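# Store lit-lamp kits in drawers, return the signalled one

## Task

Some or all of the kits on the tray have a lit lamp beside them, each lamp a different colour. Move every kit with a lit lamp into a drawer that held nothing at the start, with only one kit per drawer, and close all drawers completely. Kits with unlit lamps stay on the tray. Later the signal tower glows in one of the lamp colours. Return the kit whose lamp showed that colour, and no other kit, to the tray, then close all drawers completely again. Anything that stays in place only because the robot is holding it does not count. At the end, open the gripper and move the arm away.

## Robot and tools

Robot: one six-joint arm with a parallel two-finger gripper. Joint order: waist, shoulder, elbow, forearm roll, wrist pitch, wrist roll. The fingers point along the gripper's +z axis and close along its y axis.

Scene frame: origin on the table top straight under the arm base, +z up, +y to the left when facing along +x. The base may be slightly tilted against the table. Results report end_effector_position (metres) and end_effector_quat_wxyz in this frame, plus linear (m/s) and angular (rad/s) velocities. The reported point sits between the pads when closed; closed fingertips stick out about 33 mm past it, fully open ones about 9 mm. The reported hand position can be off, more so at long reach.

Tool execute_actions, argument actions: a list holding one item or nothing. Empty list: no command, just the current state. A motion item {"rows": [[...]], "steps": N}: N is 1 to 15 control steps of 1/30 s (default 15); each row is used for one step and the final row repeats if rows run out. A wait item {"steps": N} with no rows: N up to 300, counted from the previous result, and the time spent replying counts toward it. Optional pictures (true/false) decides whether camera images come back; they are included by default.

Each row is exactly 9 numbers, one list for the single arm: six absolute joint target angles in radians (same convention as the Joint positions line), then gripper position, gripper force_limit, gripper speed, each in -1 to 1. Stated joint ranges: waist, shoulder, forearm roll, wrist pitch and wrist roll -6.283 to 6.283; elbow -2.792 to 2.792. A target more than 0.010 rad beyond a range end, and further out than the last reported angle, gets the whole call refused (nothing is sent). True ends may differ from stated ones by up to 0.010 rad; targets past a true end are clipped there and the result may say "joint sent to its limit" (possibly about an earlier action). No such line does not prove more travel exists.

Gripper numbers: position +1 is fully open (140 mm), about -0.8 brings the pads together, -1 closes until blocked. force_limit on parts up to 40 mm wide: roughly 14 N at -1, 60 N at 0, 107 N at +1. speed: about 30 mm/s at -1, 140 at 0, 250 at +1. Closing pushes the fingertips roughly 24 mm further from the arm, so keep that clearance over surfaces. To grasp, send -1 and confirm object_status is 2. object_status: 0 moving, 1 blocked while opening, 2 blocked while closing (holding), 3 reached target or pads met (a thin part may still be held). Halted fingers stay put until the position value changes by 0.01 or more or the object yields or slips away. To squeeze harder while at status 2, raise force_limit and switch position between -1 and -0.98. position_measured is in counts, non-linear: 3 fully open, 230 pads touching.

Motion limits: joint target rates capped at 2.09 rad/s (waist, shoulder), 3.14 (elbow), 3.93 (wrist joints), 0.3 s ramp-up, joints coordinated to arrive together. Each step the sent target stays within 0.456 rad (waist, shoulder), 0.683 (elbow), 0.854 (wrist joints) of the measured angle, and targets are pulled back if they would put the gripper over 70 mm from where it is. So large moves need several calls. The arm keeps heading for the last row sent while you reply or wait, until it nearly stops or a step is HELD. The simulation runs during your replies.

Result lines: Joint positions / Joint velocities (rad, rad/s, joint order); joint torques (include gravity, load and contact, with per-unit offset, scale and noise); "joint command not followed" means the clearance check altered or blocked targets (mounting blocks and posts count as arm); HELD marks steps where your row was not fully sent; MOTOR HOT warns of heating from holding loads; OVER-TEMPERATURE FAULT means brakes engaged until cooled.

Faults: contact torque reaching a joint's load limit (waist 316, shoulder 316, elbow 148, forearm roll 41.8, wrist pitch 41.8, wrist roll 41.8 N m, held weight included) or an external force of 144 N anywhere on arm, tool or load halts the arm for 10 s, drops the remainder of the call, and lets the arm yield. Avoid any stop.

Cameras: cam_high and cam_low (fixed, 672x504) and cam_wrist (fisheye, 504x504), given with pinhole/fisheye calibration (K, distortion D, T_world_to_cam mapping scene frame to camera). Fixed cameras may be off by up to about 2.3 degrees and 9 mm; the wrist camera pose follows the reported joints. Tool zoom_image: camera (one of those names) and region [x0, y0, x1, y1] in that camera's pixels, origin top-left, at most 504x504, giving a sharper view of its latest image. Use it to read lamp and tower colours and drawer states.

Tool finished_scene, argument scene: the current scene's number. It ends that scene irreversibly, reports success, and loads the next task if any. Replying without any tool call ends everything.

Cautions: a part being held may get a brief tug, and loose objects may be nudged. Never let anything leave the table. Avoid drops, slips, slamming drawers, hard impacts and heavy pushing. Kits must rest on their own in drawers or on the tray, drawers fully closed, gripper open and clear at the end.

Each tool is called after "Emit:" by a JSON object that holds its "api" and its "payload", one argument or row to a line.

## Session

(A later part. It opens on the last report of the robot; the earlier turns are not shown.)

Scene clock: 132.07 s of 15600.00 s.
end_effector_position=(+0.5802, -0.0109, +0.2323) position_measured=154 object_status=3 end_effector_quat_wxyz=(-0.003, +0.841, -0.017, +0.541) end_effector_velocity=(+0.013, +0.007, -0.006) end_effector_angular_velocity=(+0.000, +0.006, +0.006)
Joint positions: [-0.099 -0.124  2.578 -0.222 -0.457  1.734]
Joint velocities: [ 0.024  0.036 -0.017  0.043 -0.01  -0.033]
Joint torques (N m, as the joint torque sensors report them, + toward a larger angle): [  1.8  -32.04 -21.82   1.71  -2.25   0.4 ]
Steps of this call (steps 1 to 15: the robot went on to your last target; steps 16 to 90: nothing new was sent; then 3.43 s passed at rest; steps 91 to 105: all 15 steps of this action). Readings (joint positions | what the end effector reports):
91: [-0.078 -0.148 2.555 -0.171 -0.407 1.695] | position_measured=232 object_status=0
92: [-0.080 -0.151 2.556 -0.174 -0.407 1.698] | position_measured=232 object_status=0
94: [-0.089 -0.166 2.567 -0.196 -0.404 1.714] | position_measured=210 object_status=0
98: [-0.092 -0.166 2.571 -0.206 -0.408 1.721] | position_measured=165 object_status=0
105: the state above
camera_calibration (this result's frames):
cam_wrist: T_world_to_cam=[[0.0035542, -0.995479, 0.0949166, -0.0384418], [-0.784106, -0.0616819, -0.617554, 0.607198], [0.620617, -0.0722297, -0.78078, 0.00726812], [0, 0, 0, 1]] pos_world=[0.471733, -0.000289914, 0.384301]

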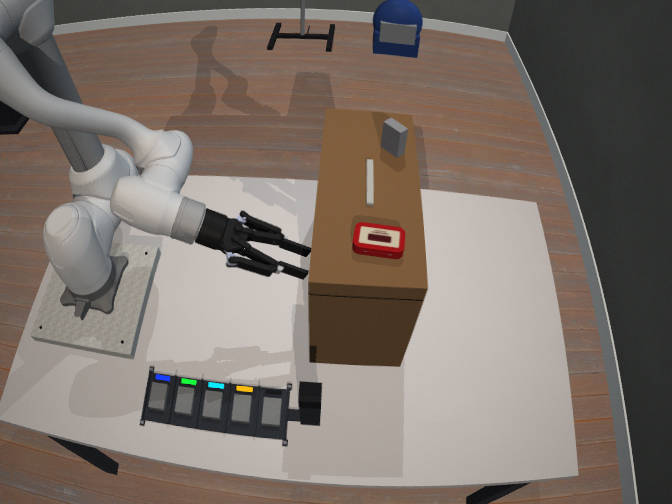

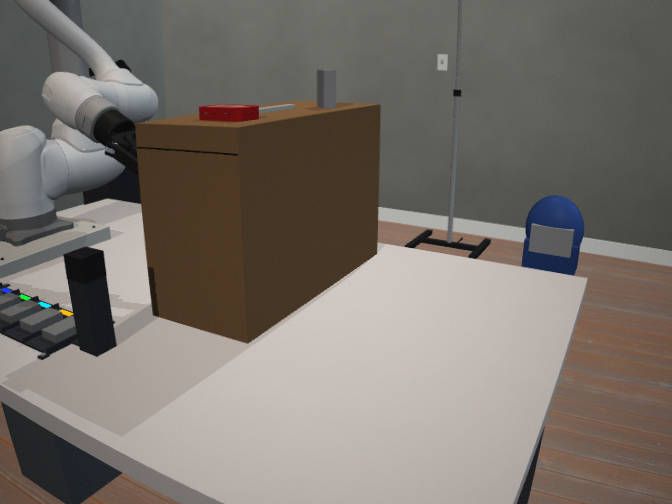

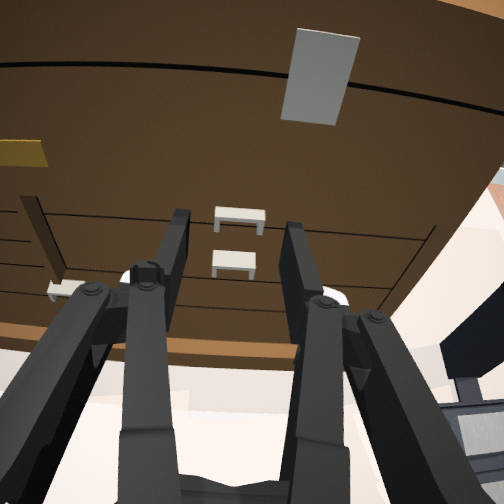

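Emit:
{"api": "execute_actions", "payload": {
  "actions": [
    {"rows":[[-0.098,-0.123,2.578,-0.221,-0.457,1.733,-1,0,0]],"steps":15}
  ]
}}

Scene clock: 135.60 s of 15600.00 s.
end_effector_position=(+0.5804, -0.0106, +0.2322) position_measured=233 object_status=0 end_effector_quat_wxyz=(-0.003, +0.841, -0.016, +0.541) end_effector_velocity=(-0.000, +0.001, -0.000) end_effector_angular_velocity=(-0.001, +0.001, +0.001)
Joint positions: [-0.098 -0.123  2.578 -0.221 -0.457  1.733]
Joint velocities: [ 0.001  0.     0.     0.     0.    -0.001]
Joint torques (N m, as the joint torque sensors report them, + toward a larger angle): [ -1.05 -16.34 -28.25   3.03  -2.43   0.11]
Steps of this call (steps 1 to 15: the robot went on to your last target; steps 16 to 90: nothing new was sent; then 0.03 s passed at rest; steps 91 to 105: all 15 steps of this action). Readings (joint positions | what the end effector reports):
91: [-0.098 -0.123 2.578 -0.221 -0.457 1.733] | position_measured=154 object_status=0
92: [-0.098 -0.123 2.578 -0.221 -0.457 1.733] | position_measured=157 object_status=0
94: [-0.098 -0.123 2.578 -0.221 -0.457 1.733] | position_measured=172 object_status=0
98: [-0.098 -0.123 2.578 -0.221 -0.457 1.733] | position_measured=202 object_status=0
105: the state above
camera_calibration (this result's frames):
cam_wrist: T_world_to_cam=[[0.0039337, -0.99548, 0.0948876, -0.0383061], [-0.784066, -0.0619648, -0.617577, 0.607317], [0.620666, -0.0719687, -0.780765, 0.00709922], [0, 0, 0, 1]] pos_world=[0.471921, 0.0000101494, 0.384243]

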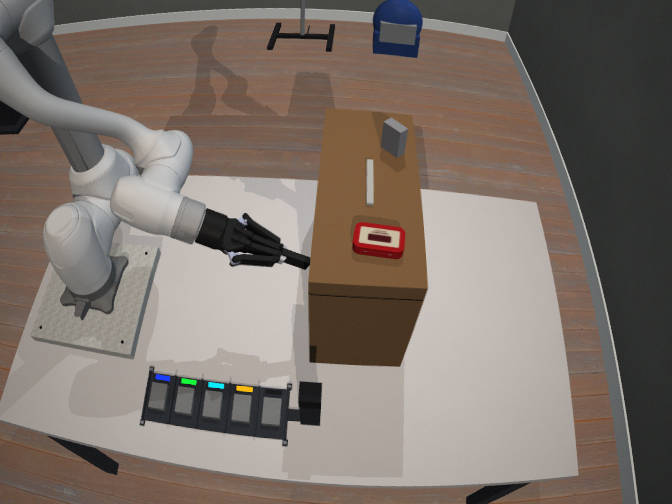

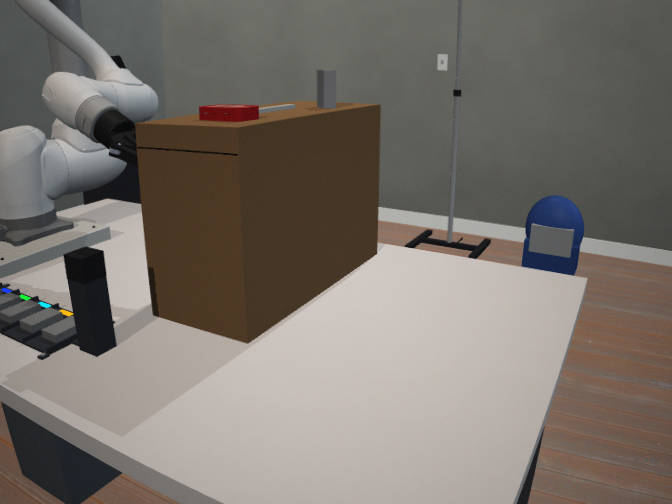

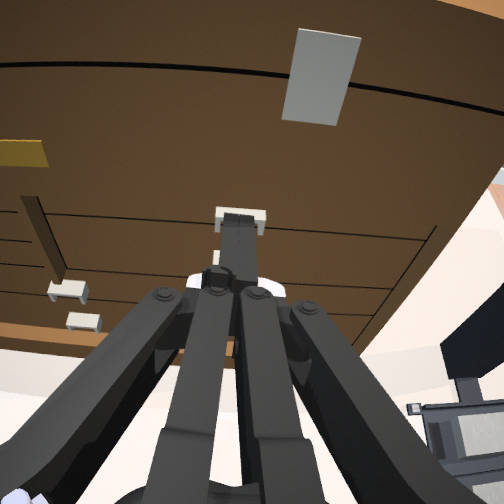

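Emit:
{"api": "execute_actions", "payload": {
  "actions": [
    {"rows":[[-0.11,-0.155,2.592,-0.25,-0.435,1.755,-0.3,0,0.5],[-0.11,-0.165,2.592,-0.25,-0.425,1.755,-0.3,0,0.5],[-0.11,-0.175,2.592,-0.25,-0.42,1.755,-0.3,0,0.5],[-0.11,-0.175,2.592,-0.25,-0.42,1.755,-0.3,0,0.5],[-0.11,-0.175,2.592,-0.25,-0.42,1.755,-0.3,0,0.5],[-0.11,-0.175,2.592,-0.25,-0.42,1.755,-0.3,0,0.5],[-0.1,-0.16,2.58,-0.22,-0.42,1.733,-0.3,0,0.5],[-0.092,-0.148,2.57,-0.205,-0.422,1.72,-0.3,0,0.5],[-0.086,-0.139,2.564,-0.192,-0.424,1.71,-0.3,0,0.5]],"steps":15}
  ],
  "pictures": false
}}

Emit:
{"api": "execute_actions", "payload": {
  "actions": [
    {"rows":[[-0.086,-0.139,2.564,-0.192,-0.424,1.71,-1,0.5,0]],"steps":15}
  ]
}}

Scene clock: 142.07 s of 15600.00 s.
end_effector_position=(+0.5830, -0.0102, +0.2414) position_measured=167 object_status=3 end_effector_quat_wxyz=(+0.001, +0.841, -0.017, +0.541) end_effector_velocity=(+0.001, -0.000, +0.001) end_effector_angular_velocity=(-0.000, -0.002, -0.001)
Joint positions: [-0.086 -0.139  2.564 -0.192 -0.424  1.71 ]
Joint velocities: [ 0.     0.    -0.001  0.003 -0.001 -0.002]
Joint torques (N m, as the joint torque sensors report them, + toward a larger angle): [ -3.59 -15.82 -28.86   3.27  -2.37   0.09]
Steps of this call (steps 1 to 15: the robot went on to your last target; steps 16 to 90: nothing new was sent; then 2.97 s passed at rest; steps 91 to 105: all 15 steps of this action). Readings (joint positions | what the end effector reports):
91: [-0.098 -0.123 2.578 -0.221 -0.457 1.733] | position_measured=233 object_status=0
92: [-0.099 -0.126 2.579 -0.223 -0.456 1.735] | position_measured=233 object_status=0
94: [-0.106 -0.151 2.588 -0.241 -0.437 1.748] | position_measured=210 object_status=0
98: [-0.108 -0.172 2.590 -0.245 -0.420 1.751] | position_measured=169 object_status=0
105: the state above

Scene clock: 142.57 s of 15600.00 s.
end_effector_position=(+0.5831, -0.0102, +0.2415) position_measured=234 object_status=0 end_effector_quat_wxyz=(+0.001, +0.841, -0.017, +0.541) end_effector_velocity=(+0.000, -0.000, +0.000) end_effector_angular_velocity=(-0.000, -0.000, -0.000)
Joint positions: [-0.086 -0.139  2.564 -0.192 -0.424  1.71 ]
Joint velocities: [-0. -0. -0.  0.  0. -0.]
Joint torques (N m, as the joint torque sensors report them, + toward a larger angle): [ -1.47 -15.38 -29.46   3.19  -2.28   0.24]
Steps of this call (steps 1 to 15: all 15 steps of this action). Readings (joint positions | what the end effector reports):
1: [-0.086 -0.139 2.564 -0.192 -0.424 1.710] | position_measured=167 object_status=0
2: [-0.086 -0.139 2.564 -0.192 -0.424 1.710] | position_measured=169 object_status=0
4: [-0.086 -0.139 2.564 -0.192 -0.424 1.710] | position_measured=185 object_status=0
8: [-0.086 -0.139 2.564 -0.192 -0.424 1.710] | position_measured=215 object_status=0
15: the state above
camera_calibration (this result's frames):
cam_wrist: T_world_to_cam=[[-0.000780078, -0.994791, 0.101937, -0.0377144], [-0.78513, -0.0625236, -0.616167, 0.615436], [0.619331, -0.0805146, -0.780991, 0.0134437], [0, 0, 0, 1]] pos_world=[0.474841, 0.00204373, 0.393555]

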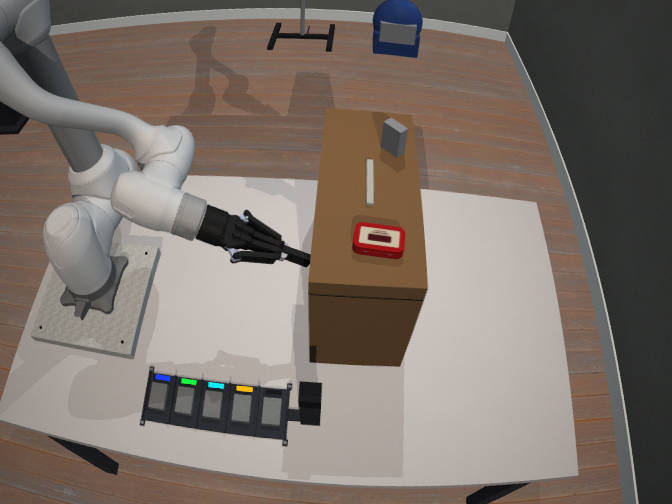

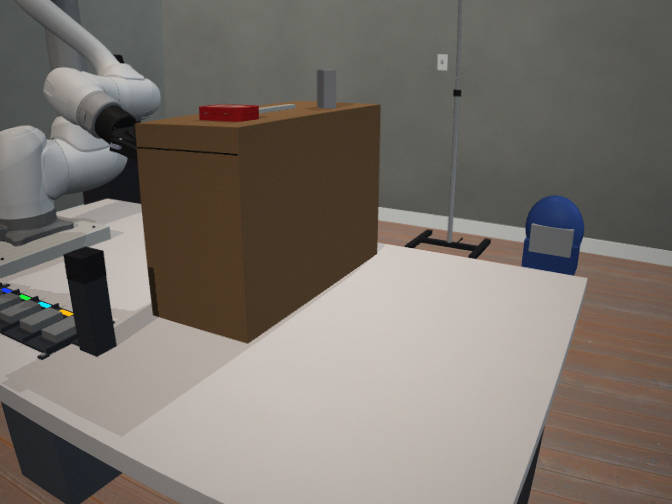

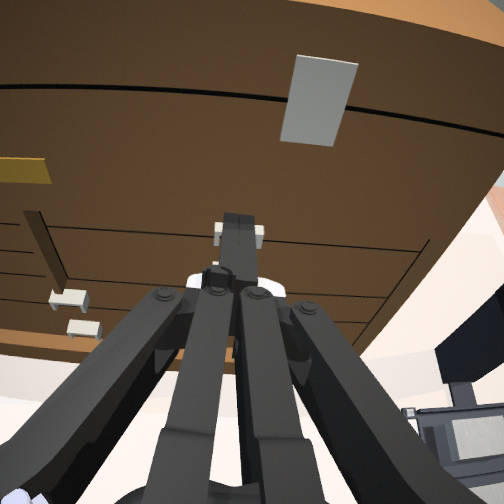

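Emit:
{"api": "execute_actions", "payload": {
  "actions": [
    {"rows":[[-0.086,-0.139,2.564,-0.192,-0.424,1.71,-0.3,0,0.5],[-0.086,-0.139,2.564,-0.192,-0.424,1.71,-0.3,0,0.5],[-0.086,-0.139,2.564,-0.192,-0.424,1.71,-0.3,0,0.5],[-0.086,-0.139,2.564,-0.192,-0.424,1.71,-0.3,0,0.5],[-0.086,-0.139,2.564,-0.192,-0.424,1.71,-0.3,0,0.5],[-0.086,-0.139,2.564,-0.192,-0.424,1.71,-0.3,0,0.5],[-0.084,-0.135,2.561,-0.186,-0.425,1.706,-0.3,0,0.5],[-0.082,-0.131,2.558,-0.18,-0.426,1.702,-0.3,0,0.5],[-0.08,-0.127,2.555,-0.175,-0.426,1.697,-0.3,0,0.5],[-0.077,-0.123,2.552,-0.169,-0.427,1.693,-0.3,0,0.5],[-0.075,-0.119,2.549,-0.163,-0.428,1.688,-0.3,0,0.5]],"steps":15}
  ]
}}

Scene clock: 159.20 s of 15600.00 s.
end_effector_position=(+0.5856, -0.0095, +0.2414) position_measured=167 object_status=3 end_effector_quat_wxyz=(+0.002, +0.841, -0.017, +0.541) end_effector_velocity=(-0.000, +0.002, -0.000) end_effector_angular_velocity=(-0.000, +0.000, +0.003)
Joint positions: [-0.081 -0.134  2.561 -0.179 -0.426  1.7  ]
Joint velocities: [ 0.003  0.     0.    -0.     0.     0.   ]
Joint torques (N m, as the joint torque sensors report them, + toward a larger angle): [  4.19  -8.41 -36.18   1.63  -2.9    0.02]
FORCE FAULT: contact force on the arm reached its limit, and the arm stopped for 10 seconds. The contact can be on any part of the arm, not only on its tool. The arm's remaining commands of this call were not run. The arm holds still and accepts commands again. Move the arm away from the contact; if what it grips holds it there, let go first. Pushing or pulling that hard again can fault the arm again.
The stop began at step 102 of this call (marked STOPPED below). From that step on the arm followed nothing that you had sent. 4 steps, steps kept back included, did not run and will not run. Nothing is kept back now, and the robot has no last target.
Steps of this call (steps 1 to 15: the robot went on to your last target; steps 16 to 90: nothing new was sent; then 3.23 s passed at rest; steps 91 to 101: the first 11 steps of this action; steps 102 to 402: the stop). Readings (joint positions | what the end effector reports):
91: [-0.086 -0.139 2.564 -0.192 -0.424 1.710] | position_measured=234 object_status=0
92: [-0.086 -0.139 2.564 -0.192 -0.424 1.710] | position_measured=234 object_status=0
94: [-0.086 -0.139 2.564 -0.192 -0.424 1.710] | position_measured=211 object_status=0
98: [-0.085 -0.137 2.563 -0.189 -0.424 1.708] | position_measured=170 object_status=0
102: [-0.081 -0.131 2.559 -0.179 -0.426 1.700] | position_measured=167 object_status=0 STOPPED
402: the state above
camera_calibration (this result's frames):
cam_wrist: T_world_to_cam=[[-0.00196506, -0.9948, 0.101828, -0.036306], [-0.784929, -0.0615564, -0.61652, 0.61735], [0.619582, -0.081139, -0.780727, 0.0116554], [0, 0, 0, 1]] pos_world=[0.477283, 0.00283031, 0.393405]

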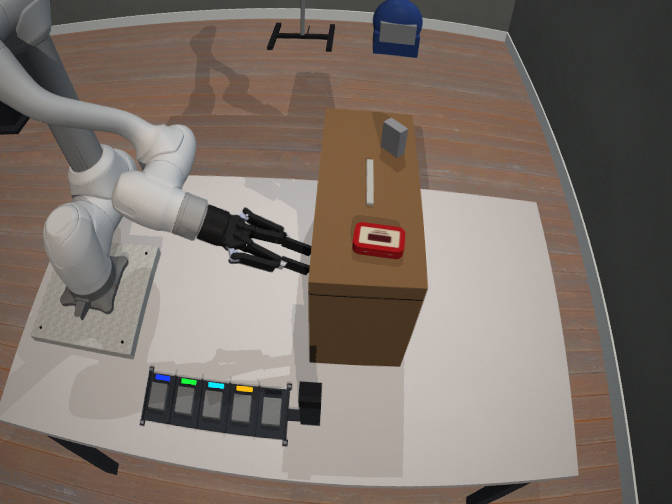

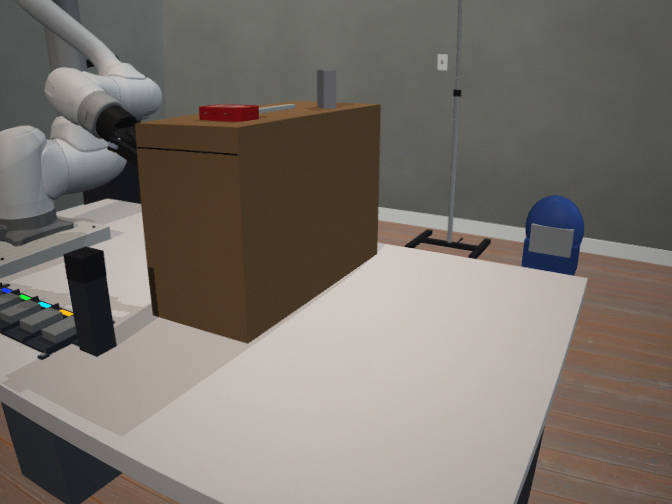

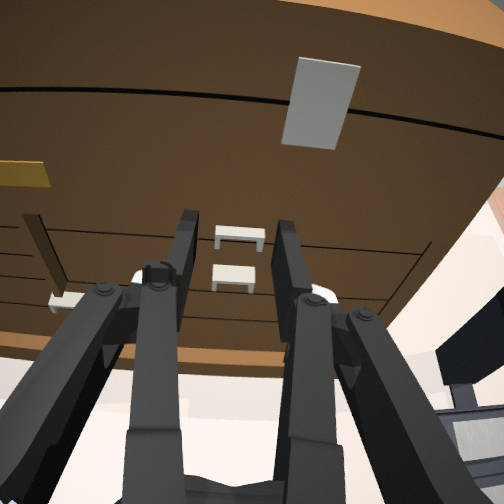

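Emit:
{"api": "execute_actions", "payload": {
  "actions": [
    {"rows":[[-0.1,-0.16,2.58,-0.22,-0.42,1.733,-0.3,0,0],[-0.1,-0.16,2.58,-0.22,-0.42,1.733,-0.3,0,0],[-0.1,-0.16,2.58,-0.22,-0.42,1.733,-0.3,0,0],[-0.1,-0.16,2.58,-0.22,-0.42,1.733,-0.3,0,0],[-0.105,-0.145,2.585,-0.235,-0.445,1.745,-0.3,0,0],[-0.105,-0.135,2.585,-0.235,-0.455,1.745,-0.3,0,0],[-0.105,-0.135,2.585,-0.235,-0.455,1.745,-0.3,0,0],[-0.105,-0.135,2.585,-0.235,-0.455,1.745,-0.3,0,0],[-0.098,-0.123,2.578,-0.221,-0.457,1.733,-0.3,0,0],[-0.096,-0.119,2.575,-0.215,-0.458,1.729,-0.3,0,0],[-0.094,-0.116,2.573,-0.21,-0.458,1.725,-0.3,0,0]],"steps":15}
  ],
  "pictures": false
}}

Emit:
{"api": "execute_actions", "payload": {
  "actions": [
    {"rows":[[-0.094,-0.116,2.573,-0.21,-0.458,1.725,-1,0.5,-0.3]],"steps":15}
  ]
}}

Scene clock: 169.57 s of 15600.00 s.
end_effector_position=(+0.5837, -0.0103, +0.2319) position_measured=167 object_status=3 end_effector_quat_wxyz=(-0.003, +0.841, -0.017, +0.541) end_effector_velocity=(+0.001, +0.002, +0.001) end_effector_angular_velocity=(-0.000, -0.002, +0.001)
Joint positions: [-0.094 -0.116  2.573 -0.21  -0.458  1.725]
Joint velocities: [ 0.004  0.001 -0.001  0.007 -0.001 -0.005]
Joint torques (N m, as the joint torque sensors report them, + toward a larger angle): [ -1.91 -17.62 -27.93   2.89  -2.39   0.2 ]
Steps of this call (steps 1 to 90: nothing new was sent; then 6.87 s passed at rest; steps 91 to 105: all 15 steps of this action). Readings (joint positions | what the end effector reports):
91: [-0.081 -0.134 2.561 -0.179 -0.426 1.700] | position_measured=167 object_status=3
92: [-0.083 -0.137 2.563 -0.183 -0.425 1.704] | position_measured=167 object_status=3
94: [-0.096 -0.155 2.577 -0.213 -0.421 1.727] | position_measured=167 object_status=3
98: [-0.104 -0.140 2.584 -0.233 -0.448 1.743] | position_measured=167 object_status=3
105: the state above

Scene clock: 170.07 s of 15600.00 s.
end_effector_position=(+0.5838, -0.0102, +0.2320) position_measured=234 object_status=0 end_effector_quat_wxyz=(-0.003, +0.841, -0.017, +0.541) end_effector_velocity=(+0.000, +0.000, -0.000) end_effector_angular_velocity=(+0.001, -0.001, -0.000)
Joint positions: [-0.094 -0.116  2.573 -0.21  -0.458  1.725]
Joint velocities: [ 0.     0.001  0.     0.    -0.001  0.   ]
Joint torques (N m, as the joint torque sensors report them, + toward a larger angle): [ -1.13 -16.58 -28.2    3.04  -2.24   0.18]
Steps of this call (steps 1 to 15: all 15 steps of this action). Readings (joint positions | what the end effector reports):
1: [-0.094 -0.116 2.573 -0.210 -0.458 1.725] | position_measured=167 object_status=0
2: [-0.094 -0.116 2.573 -0.210 -0.458 1.725] | position_measured=169 object_status=0
4: [-0.094 -0.116 2.573 -0.210 -0.458 1.725] | position_measured=180 object_status=0
8: [-0.094 -0.116 2.573 -0.210 -0.458 1.725] | position_measured=203 object_status=0
15: the state above
camera_calibration (this result's frames):
cam_wrist: T_world_to_cam=[[0.00295475, -0.99548, 0.0949303, -0.0373517], [-0.784308, -0.0611989, -0.617346, 0.609934], [0.620365, -0.0726305, -0.780943, 0.00505262], [0, 0, 0, 1]] pos_world=[0.475352, 0.000511451, 0.384032]

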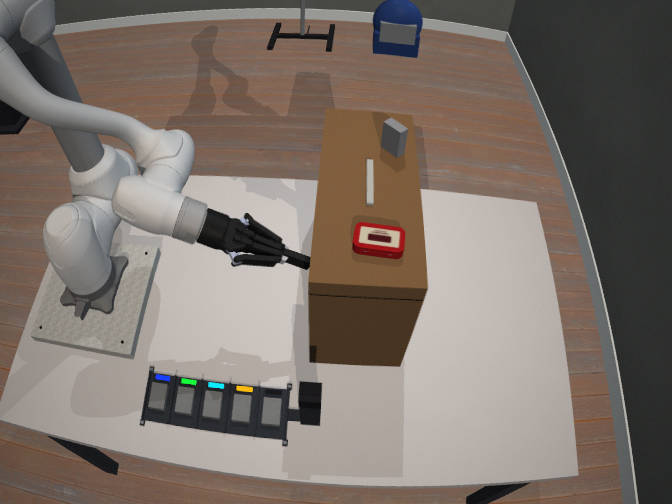

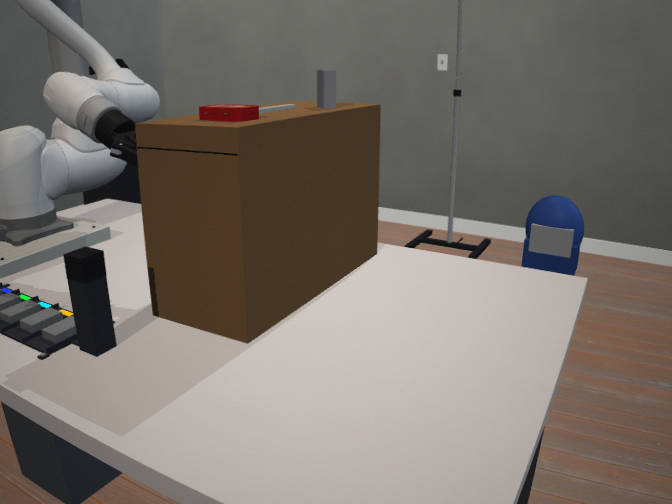

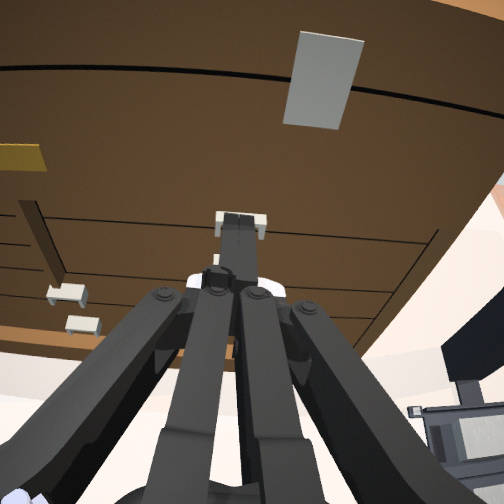

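Emit:
{"api": "execute_actions", "payload": {
  "actions": [
    {"rows":[[-0.094,-0.116,2.573,-0.21,-0.458,1.725,-0.3,0,0.5],[-0.094,-0.116,2.573,-0.21,-0.458,1.725,-0.3,0,0.5],[-0.094,-0.116,2.573,-0.21,-0.458,1.725,-0.3,0,0.5],[-0.094,-0.116,2.573,-0.21,-0.458,1.725,-0.3,0,0.5],[-0.094,-0.116,2.573,-0.21,-0.458,1.725,-0.3,0,0.5],[-0.094,-0.116,2.573,-0.21,-0.458,1.725,-0.3,0,0.5],[-0.093,-0.114,2.572,-0.207,-0.458,1.723,-0.3,0,0.5],[-0.092,-0.112,2.570,-0.204,-0.459,1.721,-0.3,0,0.5],[-0.091,-0.110,2.569,-0.201,-0.459,1.718,-0.3,0,0.5]],"steps":15}
  ]
}}

Emit:
{"api": "zoom_image", "payload": {
  "camera": "cam_low",
  "region": [60,80,220,200]
}}

Scene clock: 177.00 s of 15600.00 s.
end_effector_position=(+0.5864, -0.0100, +0.2315) position_measured=167 object_status=3 end_effector_quat_wxyz=(-0.002, +0.841, -0.017, +0.541) end_effector_velocity=(+0.001, -0.000, -0.000) end_effector_angular_velocity=(+0.000, +0.001, -0.001)
Joint positions: [-0.091 -0.11   2.569 -0.201 -0.459  1.718]
Joint velocities: [-0.     0.002 -0.002  0.     0.001  0.   ]
Joint torques (N m, as the joint torque sensors report them, + toward a larger angle): [ -1.98   0.78 -46.98   3.28  -2.89   0.14]
Steps of this call (steps 1 to 15: the robot went on to your last target; steps 16 to 90: nothing new was sent; then 3.43 s passed at rest; steps 91 to 105: all 15 steps of this action). Readings (joint positions | what the end effector reports):
91: [-0.094 -0.116 2.573 -0.210 -0.458 1.725] | position_measured=234 object_status=0
92: [-0.094 -0.116 2.573 -0.210 -0.458 1.725] | position_measured=234 object_status=0
94: [-0.094 -0.116 2.573 -0.210 -0.458 1.725] | position_measured=211 object_status=0
98: [-0.094 -0.115 2.573 -0.209 -0.458 1.724] | position_measured=170 object_status=0
105: the state above
camera_calibration (this result's frames):
cam_wrist: T_world_to_cam=[[0.00214636, -0.995443, 0.0953365, -0.0367212], [-0.784732, -0.0607695, -0.616849, 0.611817], [0.619831, -0.0734897, -0.781287, 0.00345159], [0, 0, 0, 1]] pos_world=[0.478052, 0.000879609, 0.383596]

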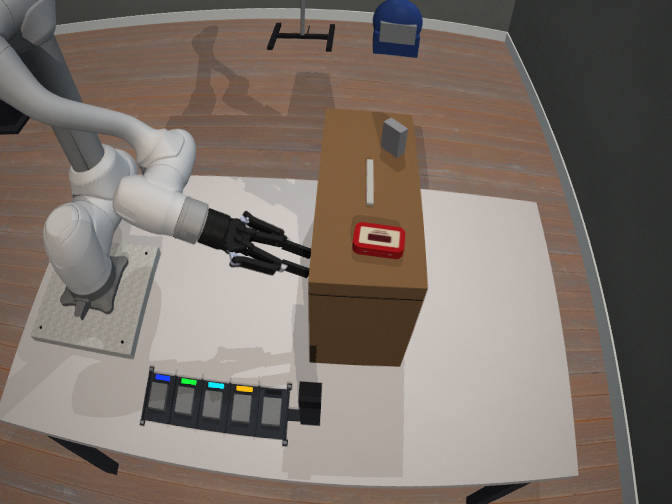

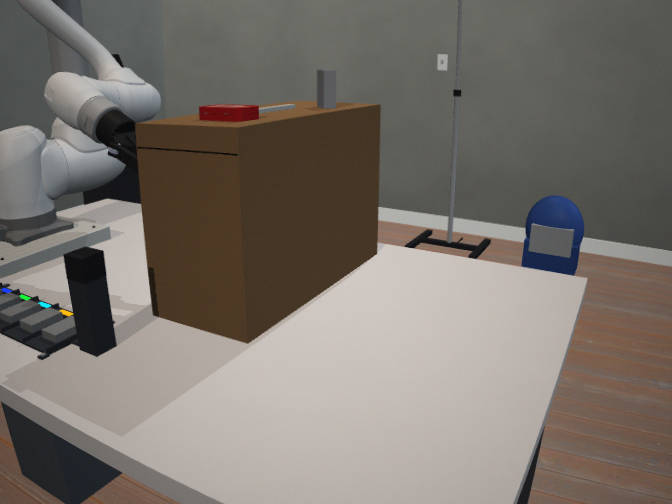

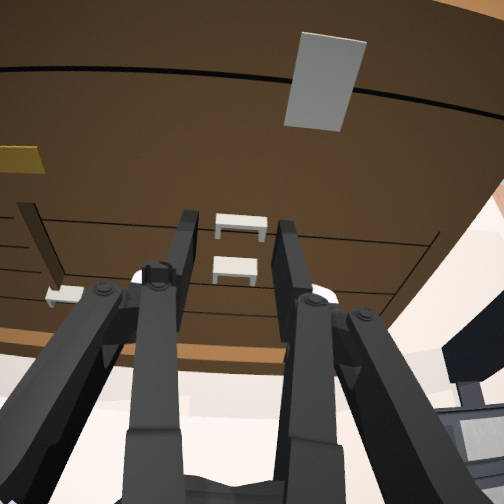

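Region (60, 80, 220, 200) of cam_low's 672x504 image, scaled by 3.150, with more detail than that image has; it fills the top 378 rows of this view, and the rest is white.

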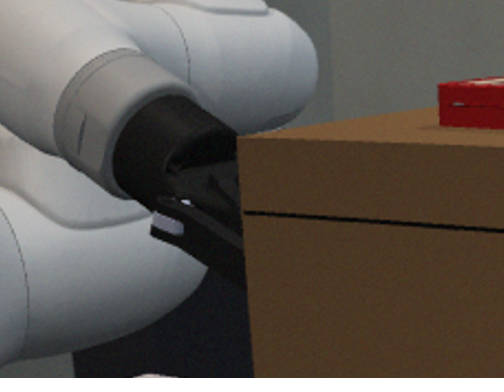

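Emit:
{"api": "execute_actions", "payload": {
  "actions": [
    {"rows":[[-0.148,-0.248,2.641,-0.346,-0.402,1.828,-0.3,0,0]],"steps":12}
  ],
  "pictures": false
}}

Emit:
{"api": "execute_actions", "payload": {
  "actions": [
    {"rows":[[-0.12,0.0,2.74,-0.15,-1.2,1.62,-0.3,0,0],[-0.12,0.0,2.74,-0.15,-1.2,1.62,-0.3,0,0],[-0.12,0.0,2.74,-0.15,-1.2,1.62,-0.3,0,0],[-0.12,0.0,2.74,-0.15,-1.2,1.62,-0.3,0,0],[-0.12,0.0,2.74,-0.15,-1.2,1.62,-0.3,0,0],[-0.12,0.0,2.74,-0.15,-1.2,1.62,-0.3,0,0],[-0.12,0.0,2.74,-0.15,-1.2,1.62,-0.3,0,0],[-0.12,0.0,2.74,-0.15,-1.2,1.62,-0.3,0,0],[-0.12,0.0,2.74,-0.15,-1.2,1.62,-0.3,0,0],[-0.115,0.22,2.78,-0.11,-1.43,1.59,-0.3,0,0]],"steps":15}
  ],
  "pictures": false
}}

Emit:
{"api": "execute_actions", "payload": {
  "actions": [
    {"rows":[[-0.115,0.22,2.78,-0.11,-1.43,1.59,-0.3,0,0],[-0.115,0.22,2.78,-0.11,-1.43,1.59,-0.3,0,0],[-0.115,0.22,2.78,-0.11,-1.43,1.59,-0.3,0,0],[-0.115,0.22,2.78,-0.11,-1.43,1.59,-0.3,0,0],[-0.115,0.22,2.78,-0.11,-1.43,1.59,-0.3,0,0],[-0.115,0.22,2.78,-0.11,-1.43,1.59,-0.3,0,0],[-0.103,0.282,2.733,-0.104,-1.445,1.584,-0.3,0,0]],"steps":15}
  ]
}}

Scene clock: 195.13 s of 15600.00 s.
end_effector_position=(+0.5304, -0.0188, +0.2393) position_measured=167 object_status=3 end_effector_quat_wxyz=(+0.002, +0.842, -0.017, +0.540) end_effector_velocity=(-0.000, -0.000, -0.000) end_effector_angular_velocity=(-0.000, +0.001, -0.000)
Joint positions: [-0.148 -0.248  2.641 -0.346 -0.402  1.828]
Joint velocities: [-0.001 -0.001 -0.    -0.003  0.002  0.002]
Joint torques (N m, as the joint torque sensors report them, + toward a larger angle): [ -1.43  -5.46 -29.9    3.07  -2.33   0.06]
Steps of this call (steps 1 to 15: the robot went on to your last target; steps 16 to 90: nothing new was sent; then 14.73 s passed at rest; steps 91 to 102: all 12 steps of this action). Readings (joint positions | what the end effector reports):
91: [-0.091 -0.110 2.569 -0.201 -0.459 1.718] | position_measured=167 object_status=3
92: [-0.092 -0.113 2.570 -0.203 -0.458 1.720] | position_measured=167 object_status=3
94: [-0.103 -0.140 2.584 -0.233 -0.447 1.742] | position_measured=167 object_status=3
98: [-0.143 -0.237 2.635 -0.334 -0.407 1.819] | position_measured=167 object_status=3
102: the state above

Scene clock: 195.63 s of 15600.00 s.
end_effector_position=(+0.5519, -0.0077, +0.2628) position_measured=167 object_status=3 end_effector_quat_wxyz=(-0.000, +0.707, -0.013, +0.707) end_effector_velocity=(-0.031, -0.049, -0.268) end_effector_angular_velocity=(-0.023, -0.073, -0.202)
Joint positions: [-0.118  0.116  2.76  -0.135 -1.3    1.61 ]
Joint velocities: [ 0.041  1.185  0.228  0.306 -1.468 -0.287]
Joint torques (N m, as the joint torque sensors report them, + toward a larger angle): [  3.78 -48.38 -14.24   1.27  -2.7    0.44]
Steps of this call (steps 1 to 15: all 15 steps of this action). Readings (joint positions | what the end effector reports):
1: [-0.148 -0.248 2.641 -0.346 -0.402 1.828] | position_measured=167 object_status=3
2: [-0.148 -0.246 2.641 -0.345 -0.407 1.827] | position_measured=167 object_status=3
4: [-0.146 -0.230 2.648 -0.332 -0.460 1.813] | position_measured=167 object_status=3
8: [-0.136 -0.144 2.683 -0.263 -0.738 1.740] | position_measured=167 object_status=3
15: the state above

Scene clock: 196.13 s of 15600.00 s.
end_effector_position=(+0.5764, -0.0108, +0.2303) position_measured=167 object_status=3 end_effector_quat_wxyz=(+0.005, +0.704, -0.016, +0.710) end_effector_velocity=(+0.000, +0.000, +0.000) end_effector_angular_velocity=(-0.001, -0.000, +0.000)
Joint positions: [-0.103  0.282  2.733 -0.104 -1.445  1.584]
Joint velocities: [ 0.001 -0.001 -0.     0.     0.    -0.001]
Joint torques (N m, as the joint torque sensors report them, + toward a larger angle): [  0.17 -36.87  -7.87   0.51  -2.59   0.13]
Steps of this call (steps 1 to 15: all 15 steps of this action). Readings (joint positions | what the end effector reports):
1: [-0.117 0.152 2.767 -0.125 -1.345 1.602] | position_measured=167 object_status=3
2: [-0.116 0.180 2.772 -0.118 -1.380 1.596] | position_measured=167 object_status=3
4: [-0.115 0.214 2.779 -0.111 -1.422 1.590] | position_measured=167 object_status=3
8: [-0.114 0.223 2.778 -0.110 -1.431 1.590] | position_measured=167 object_status=3
15: the state above
camera_calibration (this result's frames):
cam_wrist: T_world_to_cam=[[-0.0533209, -0.993219, 0.103306, -0.0072575], [-0.45246, -0.0681939, -0.889174, 0.474297], [0.890189, -0.0941535, -0.445756, -0.224644], [0, 0, 0, 1]] pos_world=[0.414189, 0.00398487, 0.322346]

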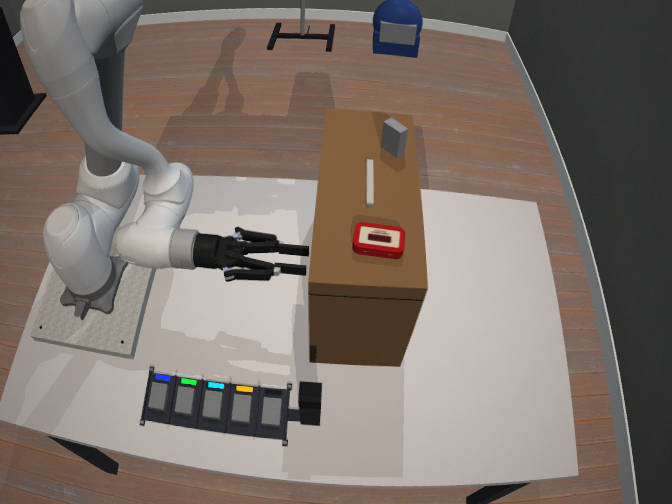

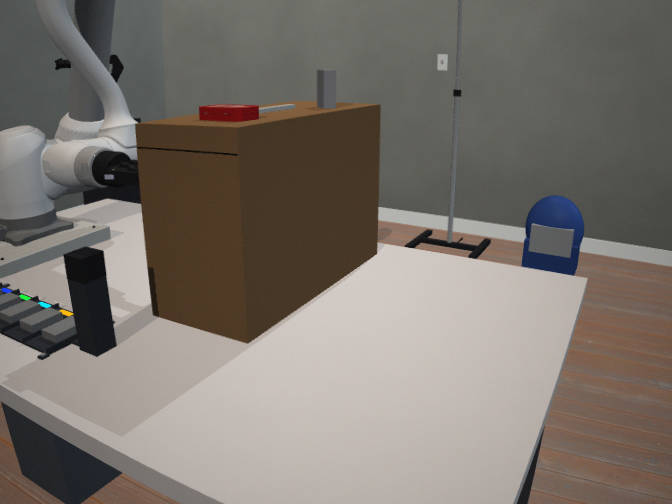

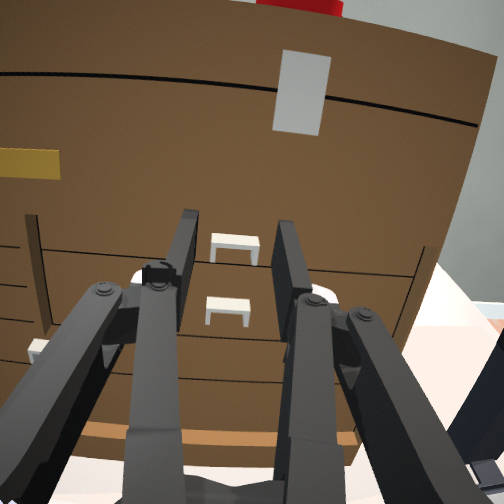

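Emit:
{"api": "execute_actions", "payload": {
  "actions": [
    {"rows":[[-0.101,0.284,2.727,-0.103,-1.44,1.584,-0.3,0,0],[-0.101,0.284,2.727,-0.103,-1.44,1.584,-0.3,0,0],[-0.0995,0.2855,2.721,-0.102,-1.436,1.583,-0.3,0,0],[-0.0995,0.2855,2.721,-0.102,-1.436,1.583,-0.3,0,0],[-0.0995,0.2855,2.721,-0.102,-1.436,1.583,-0.3,0,0],[-0.0995,0.2855,2.721,-0.102,-1.436,1.583,-1,0.5,0]],"steps":15}
  ]
}}

Scene clock: 204.40 s of 15600.00 s.
end_effector_position=(+0.5831, -0.0104, +0.2302) position_measured=230 object_status=0 end_effector_quat_wxyz=(+0.005, +0.705, -0.015, +0.710) end_effector_velocity=(-0.000, -0.001, +0.000) end_effector_angular_velocity=(+0.001, -0.000, -0.002)
Joint positions: [-0.1    0.285  2.721 -0.102 -1.436  1.583]
Joint velocities: [-0.001 -0.     0.     0.001  0.     0.001]
Joint torques (N m, as the joint torque sensors report them, + toward a larger angle): [ -0.74 -37.37  -8.85   0.72  -2.59   0.18]
Steps of this call (steps 1 to 15: the robot went on to your last target; steps 16 to 90: nothing new was sent; then 4.77 s passed at rest; steps 91 to 105: all 15 steps of this action). Readings (joint positions | what the end effector reports):
91: [-0.103 0.282 2.733 -0.104 -1.445 1.584] | position_measured=167 object_status=3
92: [-0.102 0.283 2.731 -0.104 -1.444 1.584] | position_measured=167 object_status=3
94: [-0.101 0.284 2.725 -0.103 -1.439 1.584] | position_measured=167 object_status=3
98: [-0.100 0.285 2.721 -0.102 -1.436 1.583] | position_measured=177 object_status=0
105: the state above
camera_calibration (this result's frames):
cam_wrist: T_world_to_cam=[[-0.0518989, -0.993124, 0.10493, -0.00765572], [-0.452889, -0.0702403, -0.888796, 0.477409], [0.890055, -0.0936493, -0.44613, -0.23052], [0, 0, 0, 1]] pos_world=[0.420991, 0.00434223, 0.322281]

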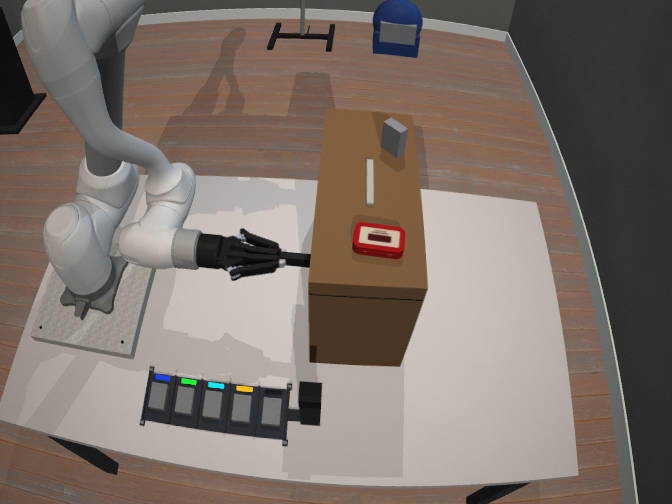

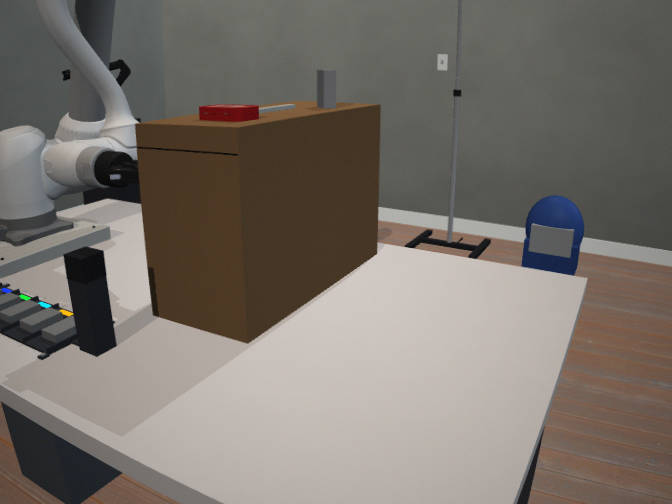

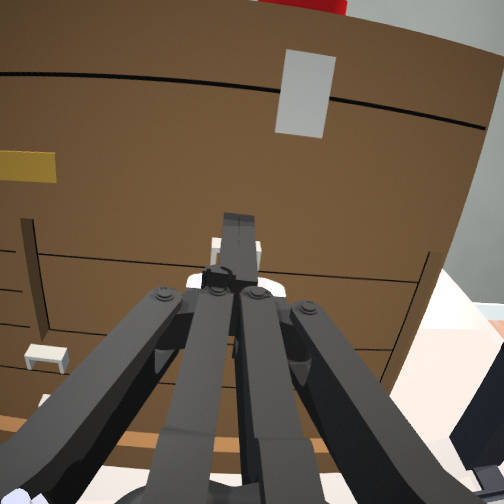

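Emit:
{"api": "execute_actions", "payload": {
  "actions": [
    {"rows":[[-0.1,0.2855,2.73,-0.102,-1.44,1.583,-0.3,0,0.5],[-0.1,0.2855,2.73,-0.102,-1.44,1.583,-0.3,0,0.5],[-0.1,0.2855,2.73,-0.102,-1.44,1.583,-0.3,0,0.5],[-0.1,0.2855,2.73,-0.102,-1.44,1.583,-0.3,0,0.5],[-0.1,0.2855,2.73,-0.102,-1.44,1.583,-0.3,0,0.5],[-0.1,0.34,2.732,-0.102,-1.50,1.578,-0.3,0,0.5],[-0.1,0.34,2.732,-0.102,-1.50,1.578,-0.3,0,0.5],[-0.1,0.34,2.732,-0.102,-1.50,1.578,-0.3,0,0.5],[-0.1,0.34,2.732,-0.102,-1.50,1.578,-0.3,0,0.5],[-0.1,0.34,2.732,-0.102,-1.50,1.578,-0.3,0,0.5],[-0.1,0.34,2.725,-0.102,-1.495,1.578,-0.3,0,0.5]],"steps":15}
  ]
}}

Scene clock: 211.60 s of 15600.00 s.
end_effector_position=(+0.5827, -0.0102, +0.2166) position_measured=167 object_status=3 end_effector_quat_wxyz=(+0.005, +0.704, -0.015, +0.710) end_effector_velocity=(+0.002, -0.000, -0.002) end_effector_angular_velocity=(-0.000, +0.005, +0.000)
Joint positions: [-0.1    0.34   2.725 -0.102 -1.495  1.578]
Joint velocities: [-0.     0.    -0.003 -0.001  0.008 -0.   ]
Joint torques (N m, as the joint torque sensors report them, + toward a larger angle): [ -0.82 -41.3   -4.57   0.41  -2.65   0.12]
Steps of this call (steps 1 to 15: the robot went on to your last target; steps 16 to 90: nothing new was sent; then 3.70 s passed at rest; steps 91 to 105: all 15 steps of this action). Readings (joint positions | what the end effector reports):
91: [-0.099 0.286 2.721 -0.102 -1.436 1.583] | position_measured=234 object_status=0
92: [-0.099 0.286 2.724 -0.102 -1.437 1.583] | position_measured=234 object_status=0
94: [-0.099 0.286 2.729 -0.102 -1.439 1.583] | position_measured=211 object_status=0
98: [-0.100 0.298 2.730 -0.102 -1.455 1.582] | position_measured=170 object_status=0
105: the state above
camera_calibration (this result's frames):
cam_wrist: T_world_to_cam=[[-0.0519336, -0.993225, 0.103957, -0.00584079], [-0.452124, -0.0694339, -0.889248, 0.464834], [0.890442, -0.0931836, -0.445455, -0.236568], [0, 0, 0, 1]] pos_world=[0.42051, 0.00442981, 0.30858]

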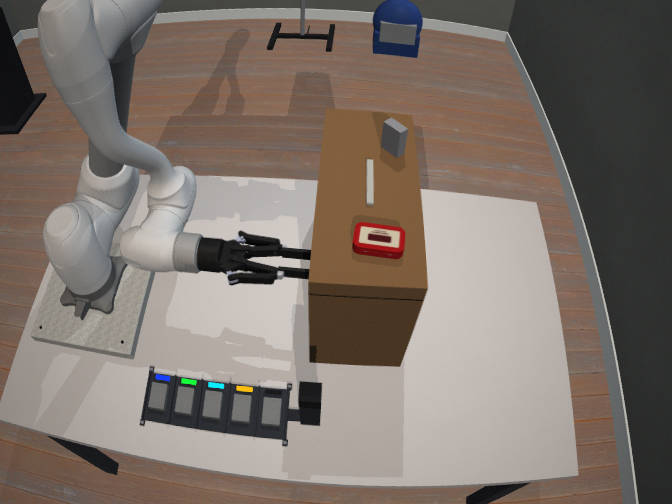

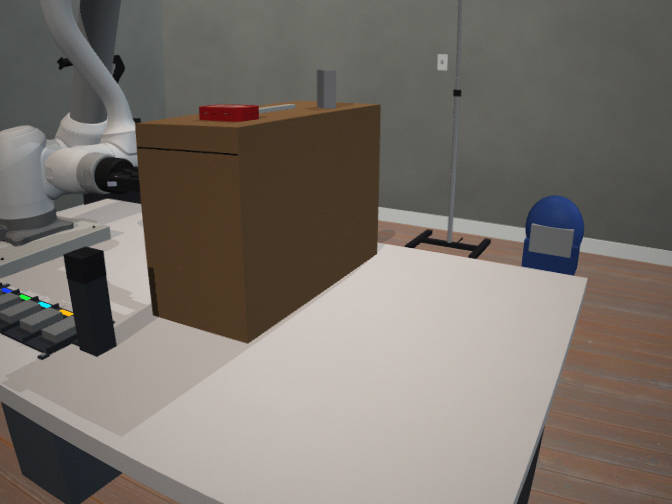

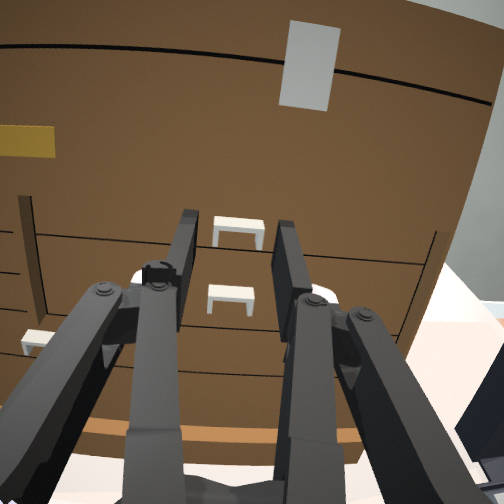

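Emit:
{"api": "execute_actions", "payload": {
  "actions": [
    {"rows":[[-0.1,0.34,2.725,-0.102,-1.495,1.578,-1,0.5,0]],"steps":15}
  ]
}}

Scene clock: 214.30 s of 15600.00 s.
end_effector_position=(+0.5829, -0.0102, +0.2166) position_measured=234 object_status=0 end_effector_quat_wxyz=(+0.005, +0.704, -0.015, +0.710) end_effector_velocity=(+0.000, -0.000, -0.000) end_effector_angular_velocity=(+0.000, -0.000, -0.001)
Joint positions: [-0.1    0.34   2.725 -0.102 -1.495  1.578]
Joint velocities: [-0.001  0.001 -0.    -0.    -0.001  0.   ]
Joint torques (N m, as the joint torque sensors report them, + toward a larger angle): [ -0.48 -41.23  -6.43   0.36  -2.62   0.12]
Steps of this call (steps 1 to 15: the robot went on to your last target; steps 16 to 66: nothing new was sent; steps 67 to 81: all 15 steps of this action). Readings (joint positions | what the end effector reports):
67: [-0.100 0.340 2.725 -0.102 -1.495 1.578] | position_measured=167 object_status=0
68: [-0.100 0.340 2.725 -0.102 -1.495 1.578] | position_measured=169 object_status=0
70: [-0.100 0.340 2.725 -0.102 -1.495 1.578] | position_measured=185 object_status=0
74: [-0.100 0.340 2.725 -0.102 -1.495 1.578] | position_measured=215 object_status=0
81: the state above
camera_calibration (this result's frames):
cam_wrist: T_world_to_cam=[[-0.051843, -0.993226, 0.103996, -0.00589849], [-0.452141, -0.0695072, -0.889234, 0.4649], [0.890439, -0.0931213, -0.445474, -0.236699], [0, 0, 0, 1]] pos_world=[0.42066, 0.00441372, 0.308576]

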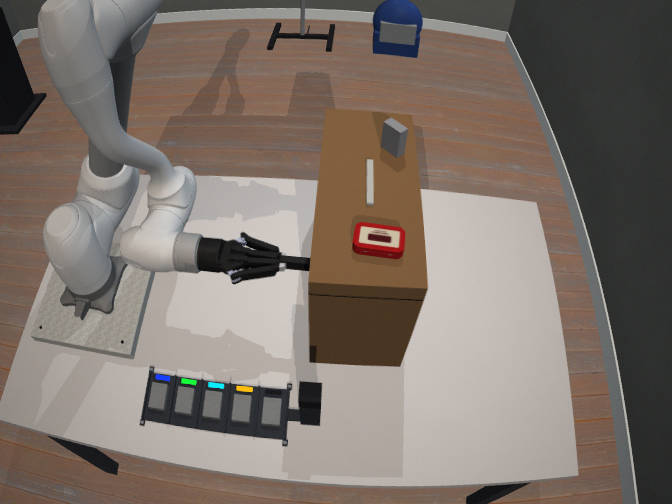

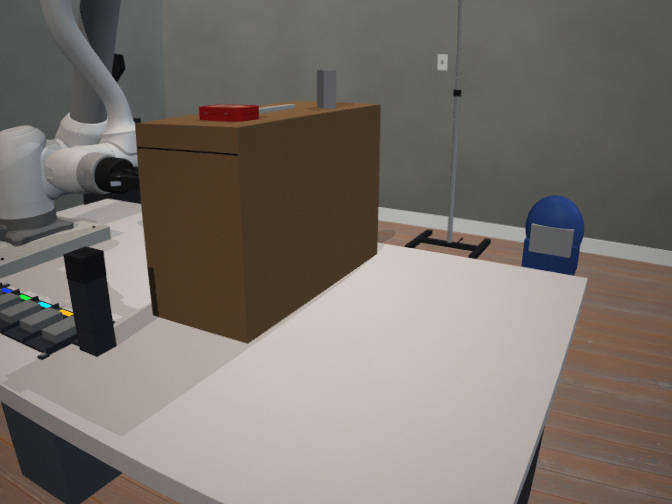

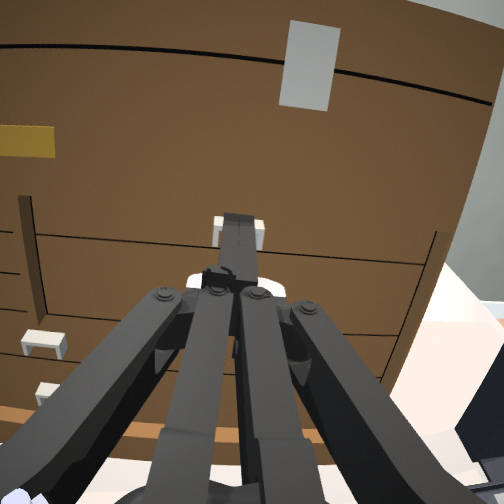

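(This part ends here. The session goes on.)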